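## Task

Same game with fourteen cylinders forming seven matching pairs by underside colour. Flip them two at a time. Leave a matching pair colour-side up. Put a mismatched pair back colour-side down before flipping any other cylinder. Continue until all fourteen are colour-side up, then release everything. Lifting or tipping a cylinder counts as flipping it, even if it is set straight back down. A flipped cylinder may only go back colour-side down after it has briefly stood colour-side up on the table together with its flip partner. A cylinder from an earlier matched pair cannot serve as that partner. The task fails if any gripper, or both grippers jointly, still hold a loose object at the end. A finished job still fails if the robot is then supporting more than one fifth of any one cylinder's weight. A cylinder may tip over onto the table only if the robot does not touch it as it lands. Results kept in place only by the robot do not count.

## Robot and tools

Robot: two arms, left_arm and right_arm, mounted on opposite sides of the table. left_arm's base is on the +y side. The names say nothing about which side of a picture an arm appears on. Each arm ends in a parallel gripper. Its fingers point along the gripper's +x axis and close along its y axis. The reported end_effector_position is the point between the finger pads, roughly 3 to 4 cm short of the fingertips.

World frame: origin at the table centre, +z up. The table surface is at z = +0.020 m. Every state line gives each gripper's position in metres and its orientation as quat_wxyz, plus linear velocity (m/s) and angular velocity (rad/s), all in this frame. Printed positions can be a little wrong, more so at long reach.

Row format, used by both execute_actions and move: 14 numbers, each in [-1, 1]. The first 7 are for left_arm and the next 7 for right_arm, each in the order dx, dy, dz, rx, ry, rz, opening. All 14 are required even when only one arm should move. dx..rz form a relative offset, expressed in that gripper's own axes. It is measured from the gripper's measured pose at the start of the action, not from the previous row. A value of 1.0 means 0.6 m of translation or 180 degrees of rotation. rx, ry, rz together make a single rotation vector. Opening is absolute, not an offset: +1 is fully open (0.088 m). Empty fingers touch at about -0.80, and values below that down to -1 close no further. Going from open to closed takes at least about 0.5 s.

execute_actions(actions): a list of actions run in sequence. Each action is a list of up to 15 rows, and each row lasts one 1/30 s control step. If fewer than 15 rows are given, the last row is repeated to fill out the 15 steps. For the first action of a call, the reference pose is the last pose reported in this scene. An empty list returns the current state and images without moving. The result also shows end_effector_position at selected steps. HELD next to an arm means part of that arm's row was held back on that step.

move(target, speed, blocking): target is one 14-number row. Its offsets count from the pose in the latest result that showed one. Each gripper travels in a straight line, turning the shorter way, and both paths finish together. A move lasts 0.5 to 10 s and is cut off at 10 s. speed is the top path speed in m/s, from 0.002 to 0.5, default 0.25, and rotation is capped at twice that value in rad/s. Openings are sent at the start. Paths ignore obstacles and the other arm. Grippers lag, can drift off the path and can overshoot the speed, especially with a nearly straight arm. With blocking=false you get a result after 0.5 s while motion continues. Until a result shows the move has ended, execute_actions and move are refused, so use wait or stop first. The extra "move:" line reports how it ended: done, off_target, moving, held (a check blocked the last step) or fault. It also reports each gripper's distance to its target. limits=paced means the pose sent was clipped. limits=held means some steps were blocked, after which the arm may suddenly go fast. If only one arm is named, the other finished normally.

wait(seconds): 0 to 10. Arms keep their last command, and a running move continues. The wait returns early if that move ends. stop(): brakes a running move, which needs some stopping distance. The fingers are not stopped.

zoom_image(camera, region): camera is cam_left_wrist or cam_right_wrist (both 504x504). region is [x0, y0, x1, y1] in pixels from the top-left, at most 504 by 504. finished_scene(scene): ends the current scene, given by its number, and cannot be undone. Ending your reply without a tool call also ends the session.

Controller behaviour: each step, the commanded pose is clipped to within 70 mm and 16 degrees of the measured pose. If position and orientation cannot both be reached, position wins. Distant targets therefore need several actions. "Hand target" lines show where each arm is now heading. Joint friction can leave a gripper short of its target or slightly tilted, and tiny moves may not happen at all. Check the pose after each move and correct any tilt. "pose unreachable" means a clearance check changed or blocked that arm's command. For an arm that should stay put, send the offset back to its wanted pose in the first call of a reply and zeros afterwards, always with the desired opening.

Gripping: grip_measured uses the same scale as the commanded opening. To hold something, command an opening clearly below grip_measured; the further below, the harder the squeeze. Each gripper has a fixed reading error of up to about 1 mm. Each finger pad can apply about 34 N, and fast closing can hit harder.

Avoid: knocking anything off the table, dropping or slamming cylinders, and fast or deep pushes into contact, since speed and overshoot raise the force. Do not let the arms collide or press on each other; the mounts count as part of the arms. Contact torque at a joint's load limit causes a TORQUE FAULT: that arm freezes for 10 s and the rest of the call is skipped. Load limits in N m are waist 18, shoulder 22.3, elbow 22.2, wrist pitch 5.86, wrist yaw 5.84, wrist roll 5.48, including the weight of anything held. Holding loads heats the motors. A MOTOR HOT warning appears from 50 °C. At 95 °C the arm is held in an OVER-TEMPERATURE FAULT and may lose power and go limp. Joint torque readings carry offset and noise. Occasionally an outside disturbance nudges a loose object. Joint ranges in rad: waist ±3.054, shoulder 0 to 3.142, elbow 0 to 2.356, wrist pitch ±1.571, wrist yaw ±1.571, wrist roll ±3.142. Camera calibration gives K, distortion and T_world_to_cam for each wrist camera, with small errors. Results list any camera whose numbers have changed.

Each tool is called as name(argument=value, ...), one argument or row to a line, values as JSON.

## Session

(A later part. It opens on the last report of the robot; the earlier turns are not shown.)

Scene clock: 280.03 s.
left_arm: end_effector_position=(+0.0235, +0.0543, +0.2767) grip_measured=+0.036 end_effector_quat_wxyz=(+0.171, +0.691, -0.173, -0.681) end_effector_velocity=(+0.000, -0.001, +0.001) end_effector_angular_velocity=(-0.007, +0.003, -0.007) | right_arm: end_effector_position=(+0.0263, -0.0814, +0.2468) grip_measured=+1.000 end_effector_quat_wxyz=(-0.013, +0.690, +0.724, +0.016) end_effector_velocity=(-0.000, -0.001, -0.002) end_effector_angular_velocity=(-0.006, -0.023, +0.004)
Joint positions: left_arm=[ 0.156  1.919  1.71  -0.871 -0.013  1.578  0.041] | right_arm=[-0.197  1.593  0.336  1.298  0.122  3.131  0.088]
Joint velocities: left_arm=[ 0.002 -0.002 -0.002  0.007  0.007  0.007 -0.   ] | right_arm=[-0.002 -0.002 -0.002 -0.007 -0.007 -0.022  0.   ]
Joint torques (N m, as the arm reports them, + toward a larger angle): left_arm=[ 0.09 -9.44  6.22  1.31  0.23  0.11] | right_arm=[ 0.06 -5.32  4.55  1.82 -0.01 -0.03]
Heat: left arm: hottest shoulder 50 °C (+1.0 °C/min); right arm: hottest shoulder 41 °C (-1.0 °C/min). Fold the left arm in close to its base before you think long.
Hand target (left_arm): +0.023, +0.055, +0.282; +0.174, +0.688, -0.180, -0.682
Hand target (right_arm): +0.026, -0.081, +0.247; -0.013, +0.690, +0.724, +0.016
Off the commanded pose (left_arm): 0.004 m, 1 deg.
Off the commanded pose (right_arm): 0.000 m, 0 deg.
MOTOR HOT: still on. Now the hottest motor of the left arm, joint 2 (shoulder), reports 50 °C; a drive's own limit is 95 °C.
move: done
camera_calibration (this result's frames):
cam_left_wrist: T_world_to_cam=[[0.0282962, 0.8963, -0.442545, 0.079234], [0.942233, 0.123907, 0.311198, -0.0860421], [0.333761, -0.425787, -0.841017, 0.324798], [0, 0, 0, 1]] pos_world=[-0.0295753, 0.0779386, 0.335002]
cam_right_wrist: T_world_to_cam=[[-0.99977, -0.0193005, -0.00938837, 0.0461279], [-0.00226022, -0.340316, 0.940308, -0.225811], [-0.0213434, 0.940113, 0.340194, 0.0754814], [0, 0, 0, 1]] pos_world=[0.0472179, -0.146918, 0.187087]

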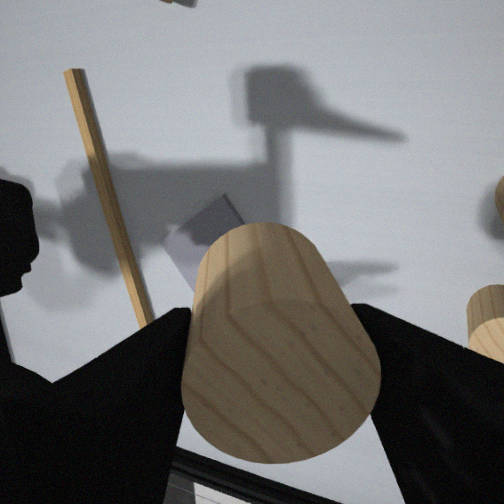

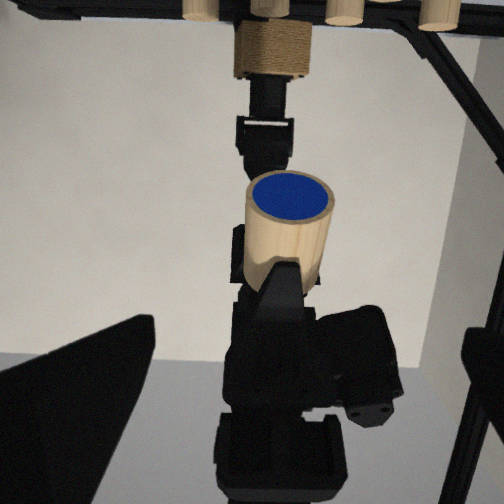

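move(
  target=[0,0,0,0,0,0,-0.4,0.184,0.005,0.021,0,-0.005,0,1],
  speed=0.15,
)

move(
  target=[0,0,0,0,0,0,-0.4,0,0,0,0,0,0,-0.4],
)

move(
  target=[0,0,0,0,0,0,0.45,0,0,0,0,0,0,-0.4],
)

move(
  target=[-0.115,0,0,0,0,0,0.45,0,0,0,0,0,0,-0.4],
)

move(
  target=[0,0,0,0,0,0,0.45,0,0,0,-0.99,0,0,-0.4],
  speed=0.5,
)

move(
  target=[0.187,-0.283,-0.205,0,0,-0.155,0.45,0.02,0.268,-0.255,-0.012,0.15,0,-0.4],
)

Scene clock: 286.13 s.
left_arm: end_effector_position=(+0.0234, +0.0541, +0.2767) grip_measured=+0.034 end_effector_quat_wxyz=(+0.170, +0.691, -0.174, -0.681) end_effector_velocity=(-0.000, +0.002, -0.001) end_effector_angular_velocity=(+0.007, -0.003, +0.007) | right_arm: end_effector_position=(+0.0236, +0.0262, +0.2418) grip_measured=+1.000 end_effector_quat_wxyz=(-0.009, +0.690, +0.724, +0.014) end_effector_velocity=(-0.000, +0.003, +0.002) end_effector_angular_velocity=(+0.003, -0.022, +0.004)
Joint positions: left_arm=[ 0.156  1.919  1.71  -0.869 -0.012  1.579  0.041] | right_arm=[-0.244  1.929  0.769  1.192  0.077  3.131  0.088]
Joint velocities: left_arm=[-0.002 -0.002 -0.002 -0.007 -0.007 -0.007 -0.   ] | right_arm=[-0.002  0.002  0.012 -0.007 -0.007 -0.022  0.   ]
Joint torques (N m, as the arm reports them, + toward a larger angle): left_arm=[-0.03 -7.93  6.73  0.9   0.04 -0.03] | right_arm=[-0.2  -6.98  6.27  1.66 -0.09  0.05]
Heat: left arm: hottest shoulder 50 °C (+1.0 °C/min); right arm: hottest shoulder 40 °C (-2.0 °C/min). Fold the left arm in close to its base before you think long.
Hand target (left_arm): +0.023, +0.054, +0.277; +0.170, +0.691, -0.173, -0.681
Hand target (right_arm): +0.024, +0.029, +0.238; -0.007, +0.690, +0.724, +0.011
Off the commanded pose (left_arm): 0.000 m, 0 deg.
Off the commanded pose (right_arm): 0.004 m, 0 deg.
MOTOR HOT: still on. Now the hottest motor of the left arm, joint 2 (shoulder), reports 50 °C; a drive's own limit is 95 °C.
move: done
camera_calibration (this result's frames):
cam_left_wrist: T_world_to_cam=[[0.0294642, 0.895928, -0.44322, 0.0795432], [0.942443, 0.12285, 0.31098, -0.0857969], [0.333066, -0.426873, -0.840742, 0.324756], [0, 0, 0, 1]] pos_world=[-0.0296499, 0.0779045, 0.334972]
cam_right_wrist: T_world_to_cam=[[-0.999758, -0.0182296, -0.0123303, 0.04615], [-0.00559544, -0.331307, 0.943507, -0.185418], [-0.0212849, 0.943347, 0.331124, -0.021892], [0, 0, 0, 1]] pos_world=[0.0446353, -0.0399373, 0.182762]

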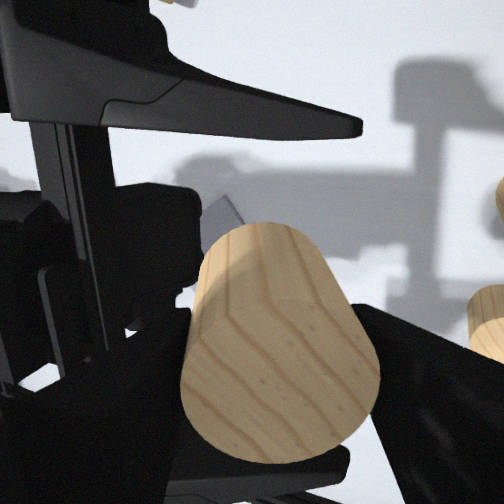

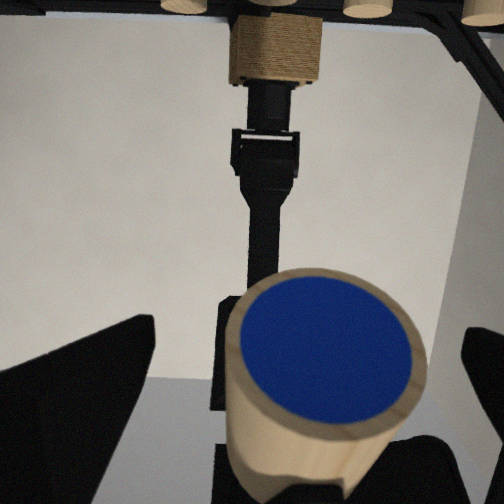

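Scene clock: 286.63 s.
left_arm: end_effector_position=(+0.0228, +0.0541, +0.2767) grip_measured=+0.034 end_effector_quat_wxyz=(+0.170, +0.690, -0.174, -0.682) end_effector_velocity=(-0.000, -0.001, +0.005) end_effector_angular_velocity=(-0.017, -0.003, +0.007) | right_arm: end_effector_position=(+0.0244, +0.0263, +0.2419) grip_measured=+0.016 end_effector_quat_wxyz=(-0.008, +0.691, +0.723, +0.015) end_effector_velocity=(-0.005, +0.000, +0.000) end_effector_angular_velocity=(-0.003, +0.006, +0.025)
Joint positions: left_arm=[ 0.156  1.919  1.71  -0.869 -0.01   1.578  0.041] | right_arm=[-0.245  1.929  0.769  1.192  0.078  3.129  0.04 ]
Joint velocities: left_arm=[-0.002 -0.007  0.002  0.007 -0.007 -0.007  0.   ] | right_arm=[ 0.002 -0.002  0.002 -0.007 -0.022  0.007 -0.   ]
Joint torques (N m, as the arm reports them, + toward a larger angle): left_arm=[ 0.11 -8.03  6.74  1.01 -0.02  0.05] | right_arm=[ 0.15 -8.36  4.96  1.84 -0.03  0.  ]
Heat: left arm: hottest shoulder 50 °C (+1.0 °C/min); right arm: hottest shoulder 40 °C (-2.0 °C/min). Fold the left arm in close to its base before you think long.
Hand target (left_arm): +0.023, +0.054, +0.277; +0.170, +0.690, -0.174, -0.681
Hand target (right_arm): +0.023, +0.026, +0.242; -0.009, +0.690, +0.724, +0.014
Off the commanded pose (left_arm): 0.001 m, 0 deg.
Off the commanded pose (right_arm): 0.001 m, 0 deg.
MOTOR HOT: still on. Now the hottest motor of the left arm, joint 2 (shoulder), reports 50 °C; a drive's own limit is 95 °C.
move: done
camera_calibration (this result's frames):
cam_left_wrist: T_world_to_cam=[[0.0290542, 0.895909, -0.443286, 0.0795897], [0.943086, 0.122405, 0.309201, -0.0847434], [0.331277, -0.42704, -0.841363, 0.32517], [0, 0, 0, 1]] pos_world=[-0.0301132, 0.0779283, 0.33507]
cam_right_wrist: T_world_to_cam=[[-0.999785, -0.0155059, -0.0137649, 0.0472005], [-0.00784339, -0.331706, 0.94335, -0.185398], [-0.0191934, 0.943255, 0.331513, -0.0221961], [0, 0, 0, 1]] pos_world=[0.0453102, -0.0398291, 0.182903]

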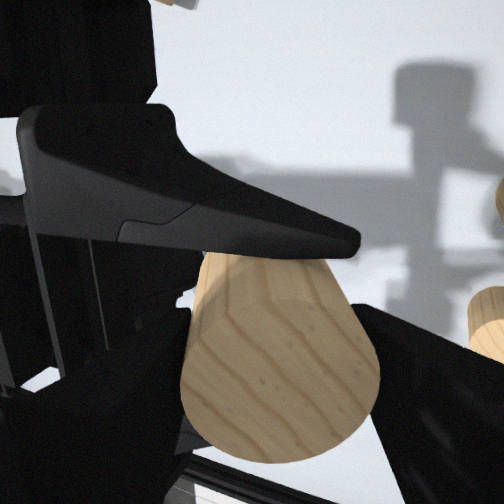

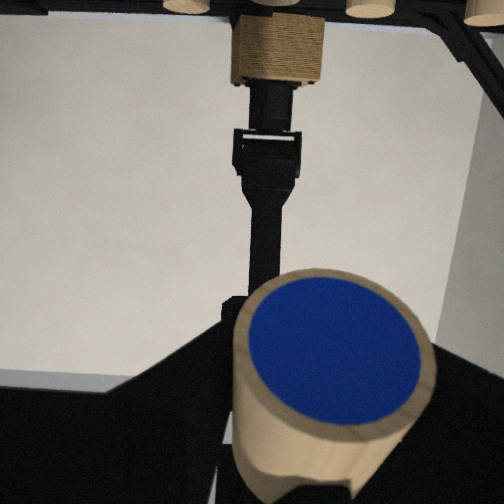

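Scene clock: 287.30 s.
left_arm: end_effector_position=(+0.0228, +0.0541, +0.2767) grip_measured=+0.448 end_effector_quat_wxyz=(+0.170, +0.690, -0.174, -0.682) end_effector_velocity=(-0.000, +0.002, +0.002) end_effector_angular_velocity=(+0.002, -0.003, +0.007) | right_arm: end_effector_position=(+0.0246, +0.0264, +0.2419) grip_measured=+0.016 end_effector_quat_wxyz=(-0.008, +0.691, +0.723, +0.015) end_effector_velocity=(+0.002, -0.000, -0.001) end_effector_angular_velocity=(-0.007, -0.008, -0.010)
Joint positions: left_arm=[ 0.156  1.919  1.71  -0.869 -0.01   1.578  0.061] | right_arm=[-0.245  1.929  0.769  1.192  0.078  3.129  0.04 ]
Joint velocities: left_arm=[-0.002 -0.007 -0.002 -0.007 -0.007 -0.007  0.   ] | right_arm=[-0.002 -0.002 -0.002 -0.007  0.007 -0.007 -0.   ]
Joint torques (N m, as the arm reports them, + toward a larger angle): left_arm=[-0.02 -8.01  6.76  1.03  0.04 -0.02] | right_arm=[ 0.05 -8.34  5.    1.83  0.01 -0.02]
Heat: left arm: hottest shoulder 50 °C (+1.0 °C/min); right arm: hottest shoulder 40 °C (-2.0 °C/min). Fold the left arm in close to its base before you think long.
Hand target (left_arm): +0.023, +0.054, +0.277; +0.170, +0.690, -0.174, -0.682
Hand target (right_arm): +0.025, +0.026, +0.242; -0.008, +0.691, +0.723, +0.015
Off the commanded pose (left_arm): 0.000 m, 0 deg.
Off the commanded pose (right_arm): 0.000 m, 0 deg.
MOTOR HOT: still on. Now the hottest motor of the left arm, joint 2 (shoulder), reports 50 °C; a drive's own limit is 95 °C.
move: done
camera_calibration (this result's frames):
cam_left_wrist: T_world_to_cam=[[0.0290542, 0.895909, -0.443286, 0.0795897], [0.943086, 0.122405, 0.309201, -0.0847434], [0.331277, -0.42704, -0.841363, 0.32517], [0, 0, 0, 1]] pos_world=[-0.0301132, 0.0779283, 0.33507]
cam_right_wrist: T_world_to_cam=[[-0.999791, -0.0151245, -0.0137649, 0.0473743], [-0.00796993, -0.331703, 0.94335, -0.185387], [-0.0188335, 0.943263, 0.331513, -0.0222188], [0, 0, 0, 1]] pos_world=[0.0454684, -0.0398189, 0.182903]

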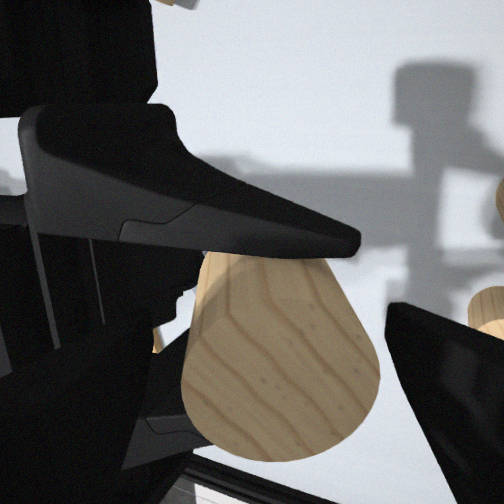

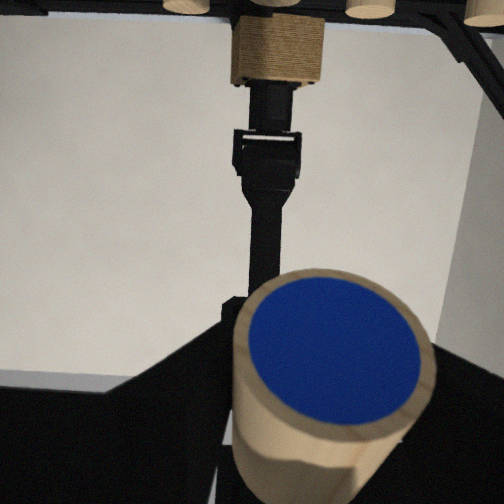

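Scene clock: 288.17 s.
left_arm: end_effector_position=(+0.0227, +0.0864, +0.3325) grip_measured=+0.450 end_effector_quat_wxyz=(+0.167, +0.691, -0.171, -0.683) end_effector_velocity=(-0.002, +0.003, +0.003) end_effector_angular_velocity=(+0.007, -0.003, +0.003) | right_arm: end_effector_position=(+0.0246, +0.0264, +0.2419) grip_measured=+0.016 end_effector_quat_wxyz=(-0.008, +0.691, +0.723, +0.015) end_effector_velocity=(+0.000, -0.000, -0.005) end_effector_angular_velocity=(-0.021, -0.025, +0.004)
Joint positions: left_arm=[ 0.155  1.825  1.814 -1.078 -0.01   1.578  0.061] | right_arm=[-0.245  1.929  0.769  1.192  0.078  3.129  0.04 ]
Joint velocities: left_arm=[-0.007 -0.002  0.012 -0.022 -0.007 -0.007 -0.   ] | right_arm=[-0.002 -0.002 -0.002 -0.022 -0.007 -0.022 -0.   ]
Joint torques (N m, as the arm reports them, + toward a larger angle): left_arm=[-0.18 -7.72  7.68  0.76  0.   -0.07] | right_arm=[ 0.11 -8.46  4.98  1.87  0.   -0.03]
Heat: left arm: hottest shoulder 51 °C (+2.0 °C/min); right arm: hottest shoulder 40 °C (-1.0 °C/min). Fold the left arm in close to its base before you think long.
Hand target (left_arm): +0.022, +0.086, +0.338; +0.171, +0.690, -0.174, -0.682
Hand target (right_arm): +0.024, +0.026, +0.242; -0.008, +0.691, +0.723, +0.015
Off the commanded pose (left_arm): 0.005 m, 1 deg.
Off the commanded pose (right_arm): 0.000 m, 0 deg.
MOTOR HOT: still on. Now the hottest motor of the left arm, joint 2 (shoulder), reports 51 °C; a drive's own limit is 95 °C.
move: done
camera_calibration (this result's frames):
cam_left_wrist: T_world_to_cam=[[0.0294034, 0.900582, -0.433691, 0.0718182], [0.943128, 0.118736, 0.310503, -0.105953], [0.331128, -0.418155, -0.845872, 0.386701], [0, 0, 0, 1]] pos_world=[-0.0302319, 0.109603, 0.391145]
cam_right_wrist: T_world_to_cam=[[-0.99979, -0.0151297, -0.013806, 0.047383], [-0.0080141, -0.331346, 0.943475, -0.185347], [-0.0188491, 0.943388, 0.331155, -0.0221101], [0, 0, 0, 1]] pos_world=[0.0454709, -0.0398386, 0.182846]

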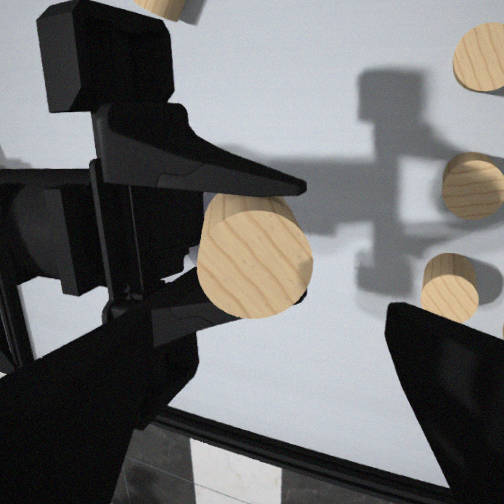

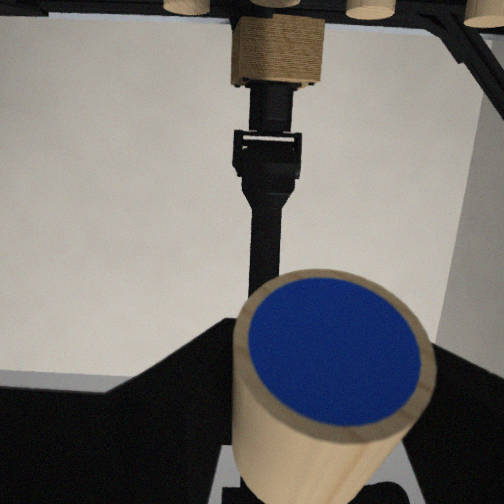

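Scene clock: 291.87 s.
left_arm: end_effector_position=(+0.0227, +0.0865, +0.3325) grip_measured=+0.450 end_effector_quat_wxyz=(+0.166, +0.691, -0.170, -0.683) end_effector_velocity=(+0.002, +0.003, +0.001) end_effector_angular_velocity=(+0.002, -0.016, +0.014) | right_arm: end_effector_position=(+0.0246, +0.0263, +0.2417) grip_measured=+0.015 end_effector_quat_wxyz=(+0.691, +0.022, -0.000, +0.723) end_effector_velocity=(+0.000, -0.001, +0.002) end_effector_angular_velocity=(+0.008, -0.021, +0.004)
Joint positions: left_arm=[ 0.155  1.825  1.814 -1.079 -0.01   1.578  0.061] | right_arm=[-0.245  1.929  0.769  1.192  0.079  0.027  0.04 ]
Joint velocities: left_arm=[-0.002 -0.007 -0.002 -0.007 -0.022 -0.007 -0.   ] | right_arm=[-0.002 -0.002 -0.002  0.007 -0.007 -0.022 -0.   ]
Joint torques (N m, as the arm reports them, + toward a larger angle): left_arm=[-0.02 -7.37  6.71  0.99  0.02 -0.01] | right_arm=[ 0.04 -8.39  4.98  1.84 -0.01 -0.14]
Heat: left arm: hottest shoulder 50 °C (+1.0 °C/min); right arm: hottest shoulder 41 °C (+0.0 °C/min). Fold the left arm in close to its base before you think long.
Hand target (left_arm): +0.023, +0.086, +0.332; +0.166, +0.691, -0.170, -0.683
Hand target (right_arm): +0.025, +0.026, +0.242; +0.691, +0.019, -0.003, +0.723
Off the commanded pose (left_arm): 0.000 m, 0 deg.
Off the commanded pose (right_arm): 0.000 m, 0 deg.
MOTOR HOT: still on. Now the hottest motor of the left arm, joint 2 (shoulder), reports 50 °C; a drive's own limit is 95 °C.
move: done
camera_calibration (this result's frames):
cam_left_wrist: T_world_to_cam=[[0.0294036, 0.900747, -0.433347, 0.0716065], [0.943127, 0.118617, 0.310549, -0.105955], [0.331129, -0.417833, -0.846032, 0.386724], [0, 0, 0, 1]] pos_world=[-0.0302319, 0.109655, 0.391116]
cam_right_wrist: T_world_to_cam=[[0.996985, 0.0740027, -0.0233436, -0.00176269], [-0.00246606, -0.270462, -0.962728, 0.273787], [-0.077558, 0.959882, -0.269464, 0.124196], [0, 0, 0, 1]] pos_world=[0.012065, -0.0450345, 0.297007]

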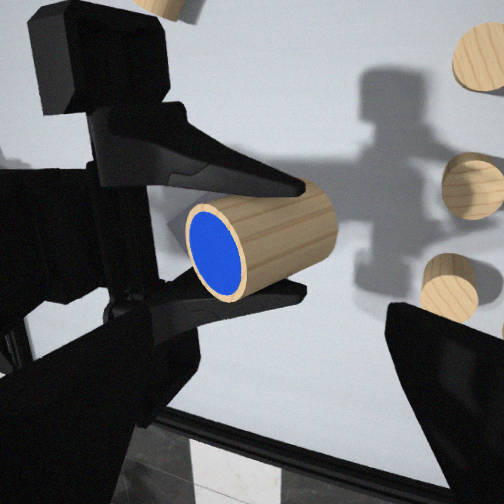

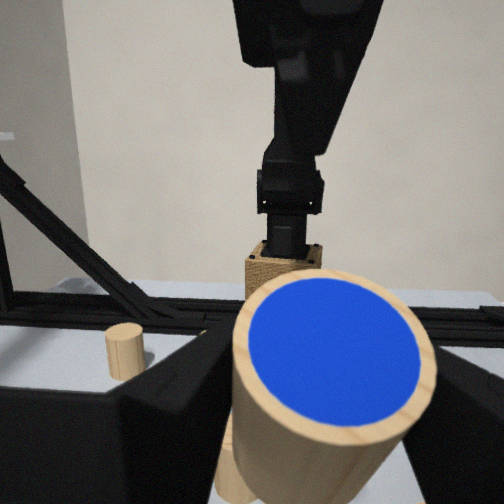

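Scene clock: 293.43 s.
left_arm: end_effector_position=(+0.1479, +0.1840, +0.1603) grip_measured=+0.450 end_effector_quat_wxyz=(+0.002, +0.712, -0.001, -0.702) end_effector_velocity=(+0.005, -0.001, -0.001) end_effector_angular_velocity=(-0.008, -0.027, -0.005) | right_arm: end_effector_position=(-0.1397, +0.0339, +0.0975) grip_measured=+0.016 end_effector_quat_wxyz=(+0.672, -0.159, +0.146, +0.709) end_effector_velocity=(-0.001, -0.004, -0.009) end_effector_angular_velocity=(-0.029, -0.020, +0.012)
Joint positions: left_arm=[ 0.512  1.948  1.384 -0.998 -0.01   1.925  0.061] | right_arm=[0.158 2.273 1.133 0.66  0.427 0.205 0.04 ]
Joint velocities: left_arm=[ 0.002 -0.002 -0.007  0.022 -0.022  0.007 -0.   ] | right_arm=[ 0.002  0.007 -0.002 -0.022 -0.007 -0.007 -0.   ]
Joint torques (N m, as the arm reports them, + toward a larger angle): left_arm=[ 0.2  -6.6   5.37  0.38 -0.17  0.09] | right_arm=[ 0.02 -9.03  6.45  1.62  0.23  0.19]
Heat: left arm: hottest shoulder 50 °C (+1.0 °C/min); right arm: hottest shoulder 41 °C (+0.0 °C/min). Fold the left arm in close to its base before you think long.
Hand target (left_arm): +0.149, +0.186, +0.157; -0.001, +0.713, +0.002, -0.701
Hand target (right_arm): -0.140, +0.036, +0.093; +0.673, -0.160, +0.148, +0.706
Off the commanded pose (left_arm): 0.004 m, 1 deg.
Off the commanded pose (right_arm): 0.004 m, 0 deg.
MOTOR HOT: still on. Now the hottest motor of the left arm, joint 2 (shoulder), reports 50 °C; a drive's own limit is 95 °C.
move: done
camera_calibration (this result's frames):
cam_left_wrist: T_world_to_cam=[[0.0199284, 0.99943, 0.0272541, -0.185126], [0.942324, -0.0278853, 0.33354, -0.158734], [0.33411, 0.0190353, -0.942342, 0.17496], [0, 0, 0, 1]] pos_world=[0.0948124, 0.177264, 0.222862]
cam_right_wrist: T_world_to_cam=[[0.996495, 0.0836505, -0.000854049, 0.155539], [0.0557538, -0.671715, -0.738708, 0.136482], [-0.062367, 0.736071, -0.674025, 0.114436], [0, 0, 0, 1]] pos_world=[-0.155466, -0.00556687, 0.178085]

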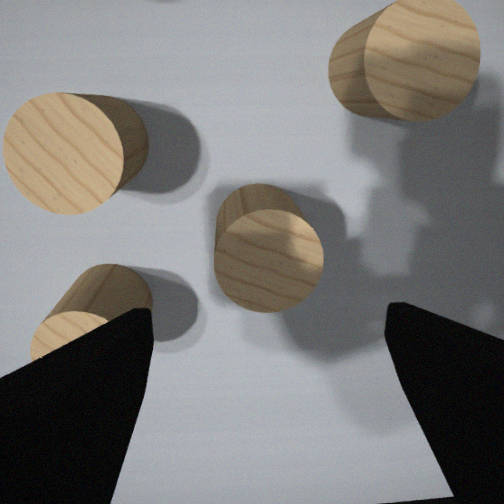

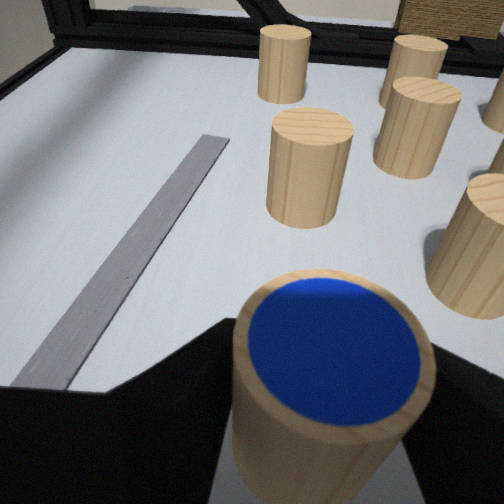

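move(
  target=[0.124,-0.006,0.002,0,0,-0.006,0.45,0.02,0,-0.043,0,0,0,-0.4],
  speed=0.1,
)

move(
  target=[0,0,0,0,0,0,-0.4,0,0,0,0,0,0,0.5],
)

move(
  target=[-0.13,0,0,0,0,0,-0.4,-0.13,0,0,0,0,0,0.5],
)

move(
  target=[0,0,0,0,0,0,-0.4,-0.2,-0.275,0.165,0,-0.138,0,1],
)

move(
  target=[-0.2,0.215,0.205,0,0,0.166,-0.4,0,0,0,0.99,0,0,1],
  speed=0.5,
)

Scene clock: 298.83 s.
left_arm: end_effector_position=(+0.1474, +0.1857, +0.0896) grip_measured=+0.450 end_effector_quat_wxyz=(-0.001, +0.711, +0.002, -0.704) end_effector_velocity=(+0.001, +0.003, -0.001) end_effector_angular_velocity=(+0.019, -0.016, +0.005) | right_arm: end_effector_position=(-0.1397, +0.0356, +0.0799) grip_measured=+0.015 end_effector_quat_wxyz=(+0.673, -0.149, +0.143, +0.710) end_effector_velocity=(+0.003, +0.001, -0.002) end_effector_angular_velocity=(-0.008, -0.008, +0.002)
Joint positions: left_arm=[ 0.512  2.065  1.247 -0.753 -0.011  1.925  0.061] | right_arm=[0.157 2.338 1.133 0.744 0.427 0.207 0.04 ]
Joint velocities: left_arm=[-0.002  0.002 -0.002 -0.007 -0.022 -0.007 -0.   ] | right_arm=[-0.007  0.002  0.002 -0.007 -0.007 -0.007 -0.   ]
Joint torques (N m, as the arm reports them, + toward a larger angle): left_arm=[ 0.07 -6.58  4.64  0.4  -0.16  0.02] | right_arm=[ 0.07 -8.51  4.74  1.69  0.1  -0.05]
Heat: left arm: hottest shoulder 49 °C (+0.0 °C/min); right arm: hottest shoulder 42 °C (+0.0 °C/min). Fold the left arm in close to its base before you think long.
Hand target (left_arm): +0.148, +0.188, +0.086; -0.004, +0.712, +0.005, -0.702
Hand target (right_arm): -0.139, +0.034, +0.069; +0.672, -0.159, +0.146, +0.709
Off the commanded pose (left_arm): 0.004 m, 1 deg.
Off the commanded pose (right_arm): 0.011 m, 1 deg.
MOTOR HOT: still on. Now the hottest motor of the left arm, joint 2 (shoulder), reports 49 °C; a drive's own limit is 95 °C.
move: off_target (right_arm)
camera_calibration (this result's frames):
cam_left_wrist: T_world_to_cam=[[0.0200158, 0.999154, 0.0359123, -0.185641], [0.943262, -0.0307795, 0.330619, -0.134036], [0.331445, 0.0272571, -0.943081, 0.107368], [0, 0, 0, 1]] pos_world=[0.0945599, 0.178432, 0.152238]
cam_right_wrist: T_world_to_cam=[[0.996596, 0.0817588, -0.0105642, 0.156292], [0.04609, -0.658834, -0.750875, 0.123831], [-0.0683507, 0.747832, -0.66036, 0.0990078], [0, 0, 0, 1]] pos_world=[-0.1547, -0.00523528, 0.160014]

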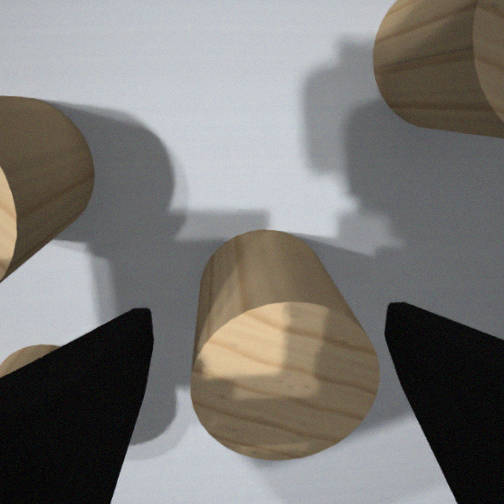

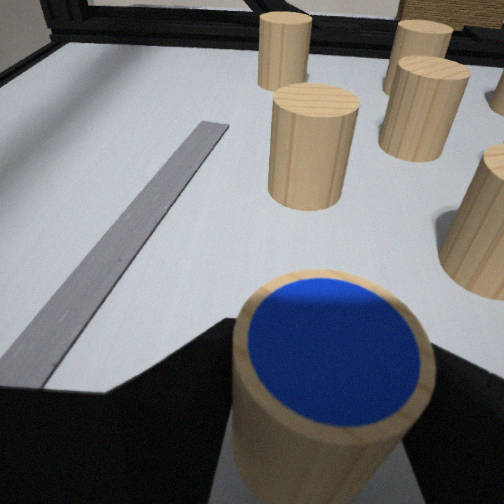

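Scene clock: 299.50 s.
left_arm: end_effector_position=(+0.1474, +0.1860, +0.0896) grip_measured=+0.039 end_effector_quat_wxyz=(-0.001, +0.711, +0.002, -0.704) end_effector_velocity=(+0.001, +0.004, +0.001) end_effector_angular_velocity=(+0.018, -0.001, +0.024) | right_arm: end_effector_position=(-0.1397, +0.0356, +0.0799) grip_measured=+0.498 end_effector_quat_wxyz=(+0.673, -0.149, +0.143, +0.710) end_effector_velocity=(+0.001, -0.001, -0.004) end_effector_angular_velocity=(-0.013, +0.003, +0.001)
Joint positions: left_arm=[ 0.512  2.065  1.247 -0.754 -0.011  1.925  0.041] | right_arm=[0.157 2.338 1.133 0.744 0.427 0.207 0.063]
Joint velocities: left_arm=[ 0.002 -0.002  0.002 -0.022 -0.007 -0.022 -0.   ] | right_arm=[-0.002  0.002 -0.002 -0.007 -0.007  0.007  0.   ]
Joint torques (N m, as the arm reports them, + toward a larger angle): left_arm=[-0.01 -7.4   5.15  0.29  0.06  0.  ] | right_arm=[  0.03 -10.75   4.59   1.7    0.13  -0.01]
Heat: left arm: hottest shoulder 49 °C (+0.0 °C/min); right arm: hottest shoulder 42 °C (+0.0 °C/min). Fold the left arm in close to its base before you think long.
Hand target (left_arm): +0.147, +0.186, +0.090; -0.001, +0.711, +0.002, -0.704
Hand target (right_arm): -0.140, +0.036, +0.080; +0.673, -0.149, +0.143, +0.710
Off the commanded pose (left_arm): 0.000 m, 0 deg.
Off the commanded pose (right_arm): 0.000 m, 0 deg.
MOTOR HOT: still on. Now the hottest motor of the left arm, joint 2 (shoulder), reports 49 °C; a drive's own limit is 95 °C.
move: done
camera_calibration (this result's frames):
cam_left_wrist: T_world_to_cam=[[0.0200174, 0.99911, 0.037116, -0.185994], [0.943276, -0.0311781, 0.330543, -0.133918], [0.331406, 0.0283941, -0.943061, 0.107165], [0, 0, 0, 1]] pos_world=[0.0945294, 0.178611, 0.152232]
cam_right_wrist: T_world_to_cam=[[0.996596, 0.0817588, -0.0105642, 0.156292], [0.04609, -0.658834, -0.750875, 0.123831], [-0.0683507, 0.747832, -0.66036, 0.0990078], [0, 0, 0, 1]] pos_world=[-0.1547, -0.00523528, 0.160014]

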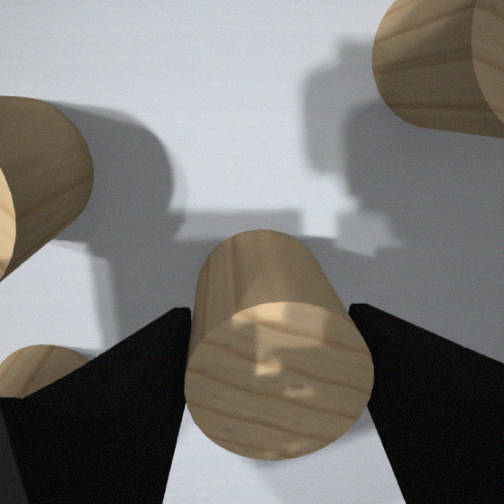

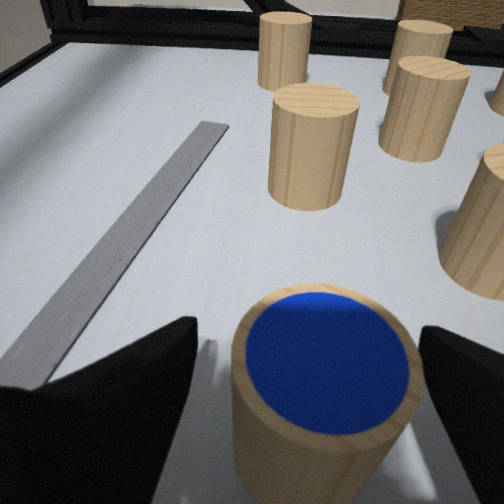

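Scene clock: 300.43 s.
left_arm: end_effector_position=(+0.1461, +0.1882, +0.1614) grip_measured=+0.038 end_effector_quat_wxyz=(-0.007, +0.708, +0.007, -0.706) end_effector_velocity=(-0.002, +0.007, +0.002) end_effector_angular_velocity=(+0.032, +0.004, +0.005) | right_arm: end_effector_position=(-0.1367, -0.0327, +0.1098) grip_measured=+0.500 end_effector_quat_wxyz=(+0.672, -0.150, +0.142, +0.711) end_effector_velocity=(-0.001, -0.002, +0.004) end_effector_angular_velocity=(+0.000, -0.003, +0.012)
Joint positions: left_arm=[ 0.511  1.952  1.395 -1.032 -0.011  1.925  0.041] | right_arm=[0.247 2.104 0.854 0.77  0.507 0.248 0.063]
Joint velocities: left_arm=[-0.002 -0.002  0.002 -0.037 -0.007 -0.007 -0.   ] | right_arm=[ 0.002 -0.017 -0.007 -0.007 -0.007 -0.007 -0.   ]
Joint torques (N m, as the arm reports them, + toward a larger angle): left_arm=[-0.28 -8.21  6.79 -0.09  0.06 -0.12] | right_arm=[  0.16 -10.32   2.91   1.51   0.27   0.18]
Heat: left arm: hottest shoulder 49 °C (+0.0 °C/min); right arm: hottest shoulder 42 °C (+0.0 °C/min). Fold the left arm in close to its base before you think long.
Hand target (left_arm): +0.146, +0.185, +0.167; -0.001, +0.711, +0.002, -0.704
Hand target (right_arm): -0.136, -0.036, +0.111; +0.673, -0.149, +0.144, +0.710
Off the commanded pose (left_arm): 0.007 m, 1 deg.
Off the commanded pose (right_arm): 0.004 m, 0 deg.
MOTOR HOT: still on. Now the hottest motor of the left arm, joint 2 (shoulder), reports 49 °C; a drive's own limit is 95 °C.
move: done
camera_calibration (this result's frames):
cam_left_wrist: T_world_to_cam=[[0.0214364, 0.998342, 0.0534233, -0.193579], [0.945233, -0.0376457, 0.324218, -0.154429], [0.325692, 0.0435474, -0.944473, 0.173436], [0, 0, 0, 1]] pos_world=[0.0936345, 0.179892, 0.224216]
cam_right_wrist: T_world_to_cam=[[0.996387, 0.0846121, -0.00734007, 0.158898], [0.0503846, -0.658468, -0.75092, 0.101711], [-0.0683702, 0.747837, -0.660352, 0.169991], [0, 0, 0, 1]] pos_world=[-0.151826, -0.0735972, 0.189797]

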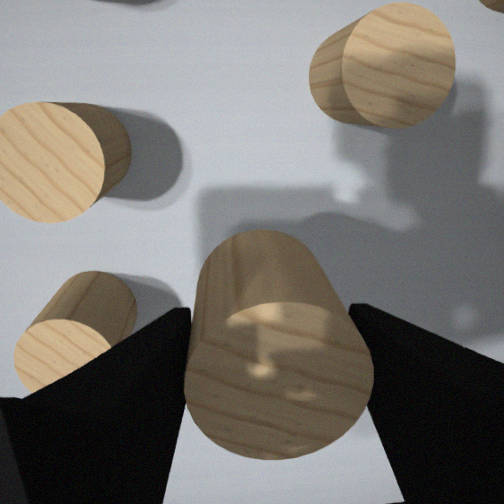

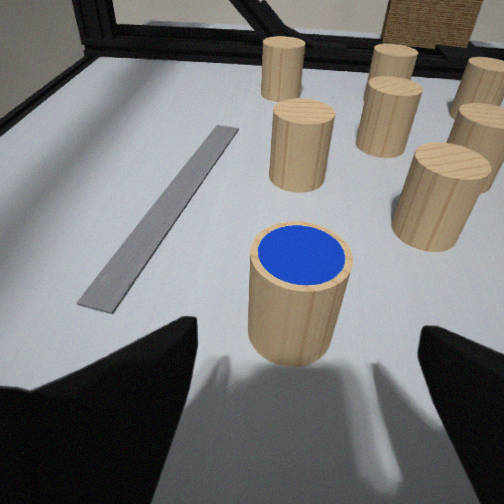

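Scene clock: 301.87 s.
left_arm: end_effector_position=(+0.1461, +0.1882, +0.1614) grip_measured=+0.037 end_effector_quat_wxyz=(-0.007, +0.708, +0.007, -0.706) end_effector_velocity=(-0.001, +0.002, +0.000) end_effector_angular_velocity=(+0.009, -0.004, +0.005) | right_arm: end_effector_position=(+0.0297, -0.0894, +0.2526) grip_measured=+1.000 end_effector_quat_wxyz=(+0.686, +0.011, -0.007, +0.727) end_effector_velocity=(+0.002, -0.002, +0.002) end_effector_angular_velocity=(+0.003, -0.007, +0.010)
Joint positions: left_arm=[ 0.511  1.952  1.395 -1.032 -0.011  1.925  0.041] | right_arm=[-0.212  1.503  0.318  1.211  0.098  0.003  0.088]
Joint velocities: left_arm=[-0.002 -0.002 -0.002 -0.007 -0.007 -0.007 -0.   ] | right_arm=[-0.012 -0.017 -0.007 -0.007 -0.022 -0.007  0.   ]
Joint torques (N m, as the arm reports them, + toward a larger angle): left_arm=[-0.07 -7.26  5.67  0.15  0.02  0.03] | right_arm=[-0.38 -5.71  3.29  1.64 -0.15 -0.17]
Heat: left arm: hottest shoulder 49 °C (+0.0 °C/min); right arm: hottest shoulder 42 °C (+0.0 °C/min). Fold the left arm in close to its base before you think long.
Hand target (left_arm): +0.146, +0.188, +0.161; -0.007, +0.709, +0.007, -0.706
Hand target (right_arm): +0.031, -0.092, +0.250; +0.686, +0.006, -0.007, +0.728
Off the commanded pose (left_arm): 0.000 m, 0 deg.
Off the commanded pose (right_arm): 0.006 m, 1 deg.
MOTOR HOT: still on. Now the hottest motor of the left arm, joint 2 (shoulder), reports 49 °C; a drive's own limit is 95 °C.
move: done
camera_calibration (this result's frames):
cam_left_wrist: T_world_to_cam=[[0.0214364, 0.998342, 0.0534233, -0.193579], [0.945233, -0.0376457, 0.324218, -0.154429], [0.325692, 0.0435474, -0.944473, 0.173436], [0, 0, 0, 1]] pos_world=[0.0936345, 0.179892, 0.224216]
cam_right_wrist: T_world_to_cam=[[0.996211, 0.086968, 0.000126441, -0.00272033], [0.0241647, -0.275407, -0.961024, 0.25132], [-0.0835435, 0.957386, -0.276465, 0.240333], [0, 0, 0, 1]] pos_world=[0.0167153, -0.16064, 0.307969]

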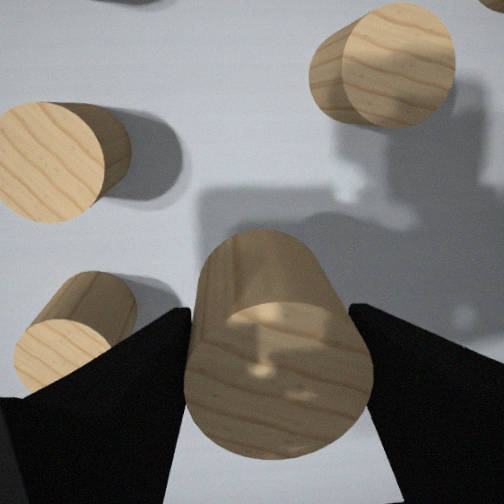

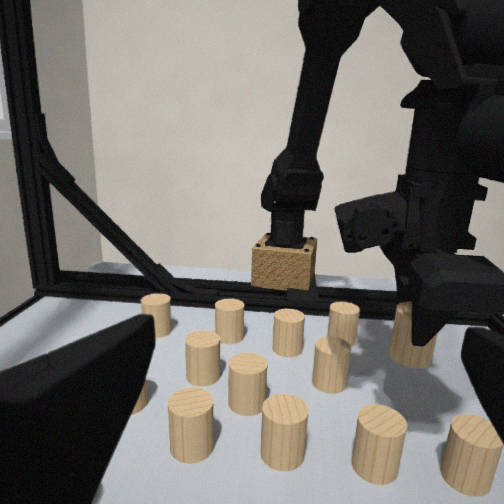

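Scene clock: 305.57 s.
left_arm: end_effector_position=(+0.0220, +0.0603, +0.2752) grip_measured=+0.034 end_effector_quat_wxyz=(+0.169, +0.684, -0.173, -0.688) end_effector_velocity=(-0.002, -0.001, +0.001) end_effector_angular_velocity=(-0.007, -0.003, +0.003) | right_arm: end_effector_position=(+0.0298, -0.0895, +0.2527) grip_measured=+1.000 end_effector_quat_wxyz=(+0.002, +0.686, +0.727, +0.021) end_effector_velocity=(+0.002, -0.000, -0.002) end_effector_angular_velocity=(-0.008, +0.006, -0.010)
Joint positions: left_arm=[ 0.16   1.897  1.676 -0.861  0.008  1.578  0.041] | right_arm=[-0.213  1.503  0.318  1.211  0.098  3.106  0.088]
Joint velocities: left_arm=[-0.007 -0.002 -0.002  0.007 -0.007 -0.007 -0.   ] | right_arm=[-0.002 -0.002 -0.002 -0.007  0.007  0.007  0.   ]
Joint torques (N m, as the arm reports them, + toward a larger angle): left_arm=[-0.28 -7.3   8.13  1.29 -0.15 -0.14] | right_arm=[ 0.08 -4.94  4.9   1.84 -0.01  0.18]
Heat: left arm: hottest shoulder 49 °C (+0.0 °C/min); right arm: hottest shoulder 41 °C (-1.0 °C/min). Fold the left arm in close to its base before you think long.
Hand target (left_arm): +0.022, +0.057, +0.277; +0.173, +0.685, -0.176, -0.685
Hand target (right_arm): +0.030, -0.089, +0.253; -0.000, +0.686, +0.727, +0.018
Off the commanded pose (left_arm): 0.005 m, 1 deg.
Off the commanded pose (right_arm): 0.000 m, 0 deg.
MOTOR HOT: still on. Now the hottest motor of the left arm, joint 2 (shoulder), reports 49 °C; a drive's own limit is 95 °C.
move: done
camera_calibration (this result's frames):
cam_left_wrist: T_world_to_cam=[[0.0262635, 0.897457, -0.44032, 0.0725979], [0.948479, 0.116755, 0.294543, -0.0800222], [0.315749, -0.42537, -0.848153, 0.328972], [0, 0, 0, 1]] pos_world=[-0.0298799, 0.0841241, 0.334554]
cam_right_wrist: T_world_to_cam=[[-0.998912, -0.0275573, -0.0376351, 0.0559195], [-0.0265874, -0.326563, 0.944801, -0.233298], [-0.0383265, 0.944774, 0.325475, 0.0857797], [0, 0, 0, 1]] pos_world=[0.0529435, -0.155688, 0.194606]

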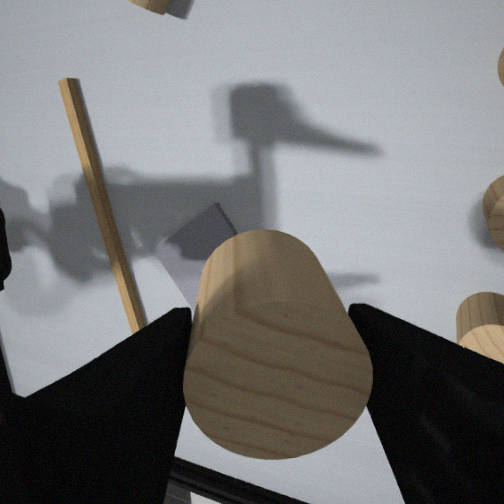

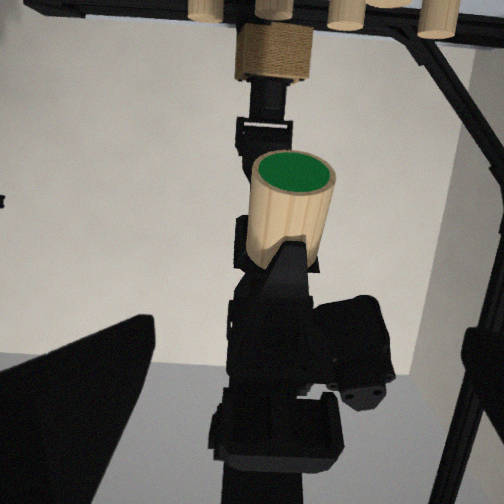

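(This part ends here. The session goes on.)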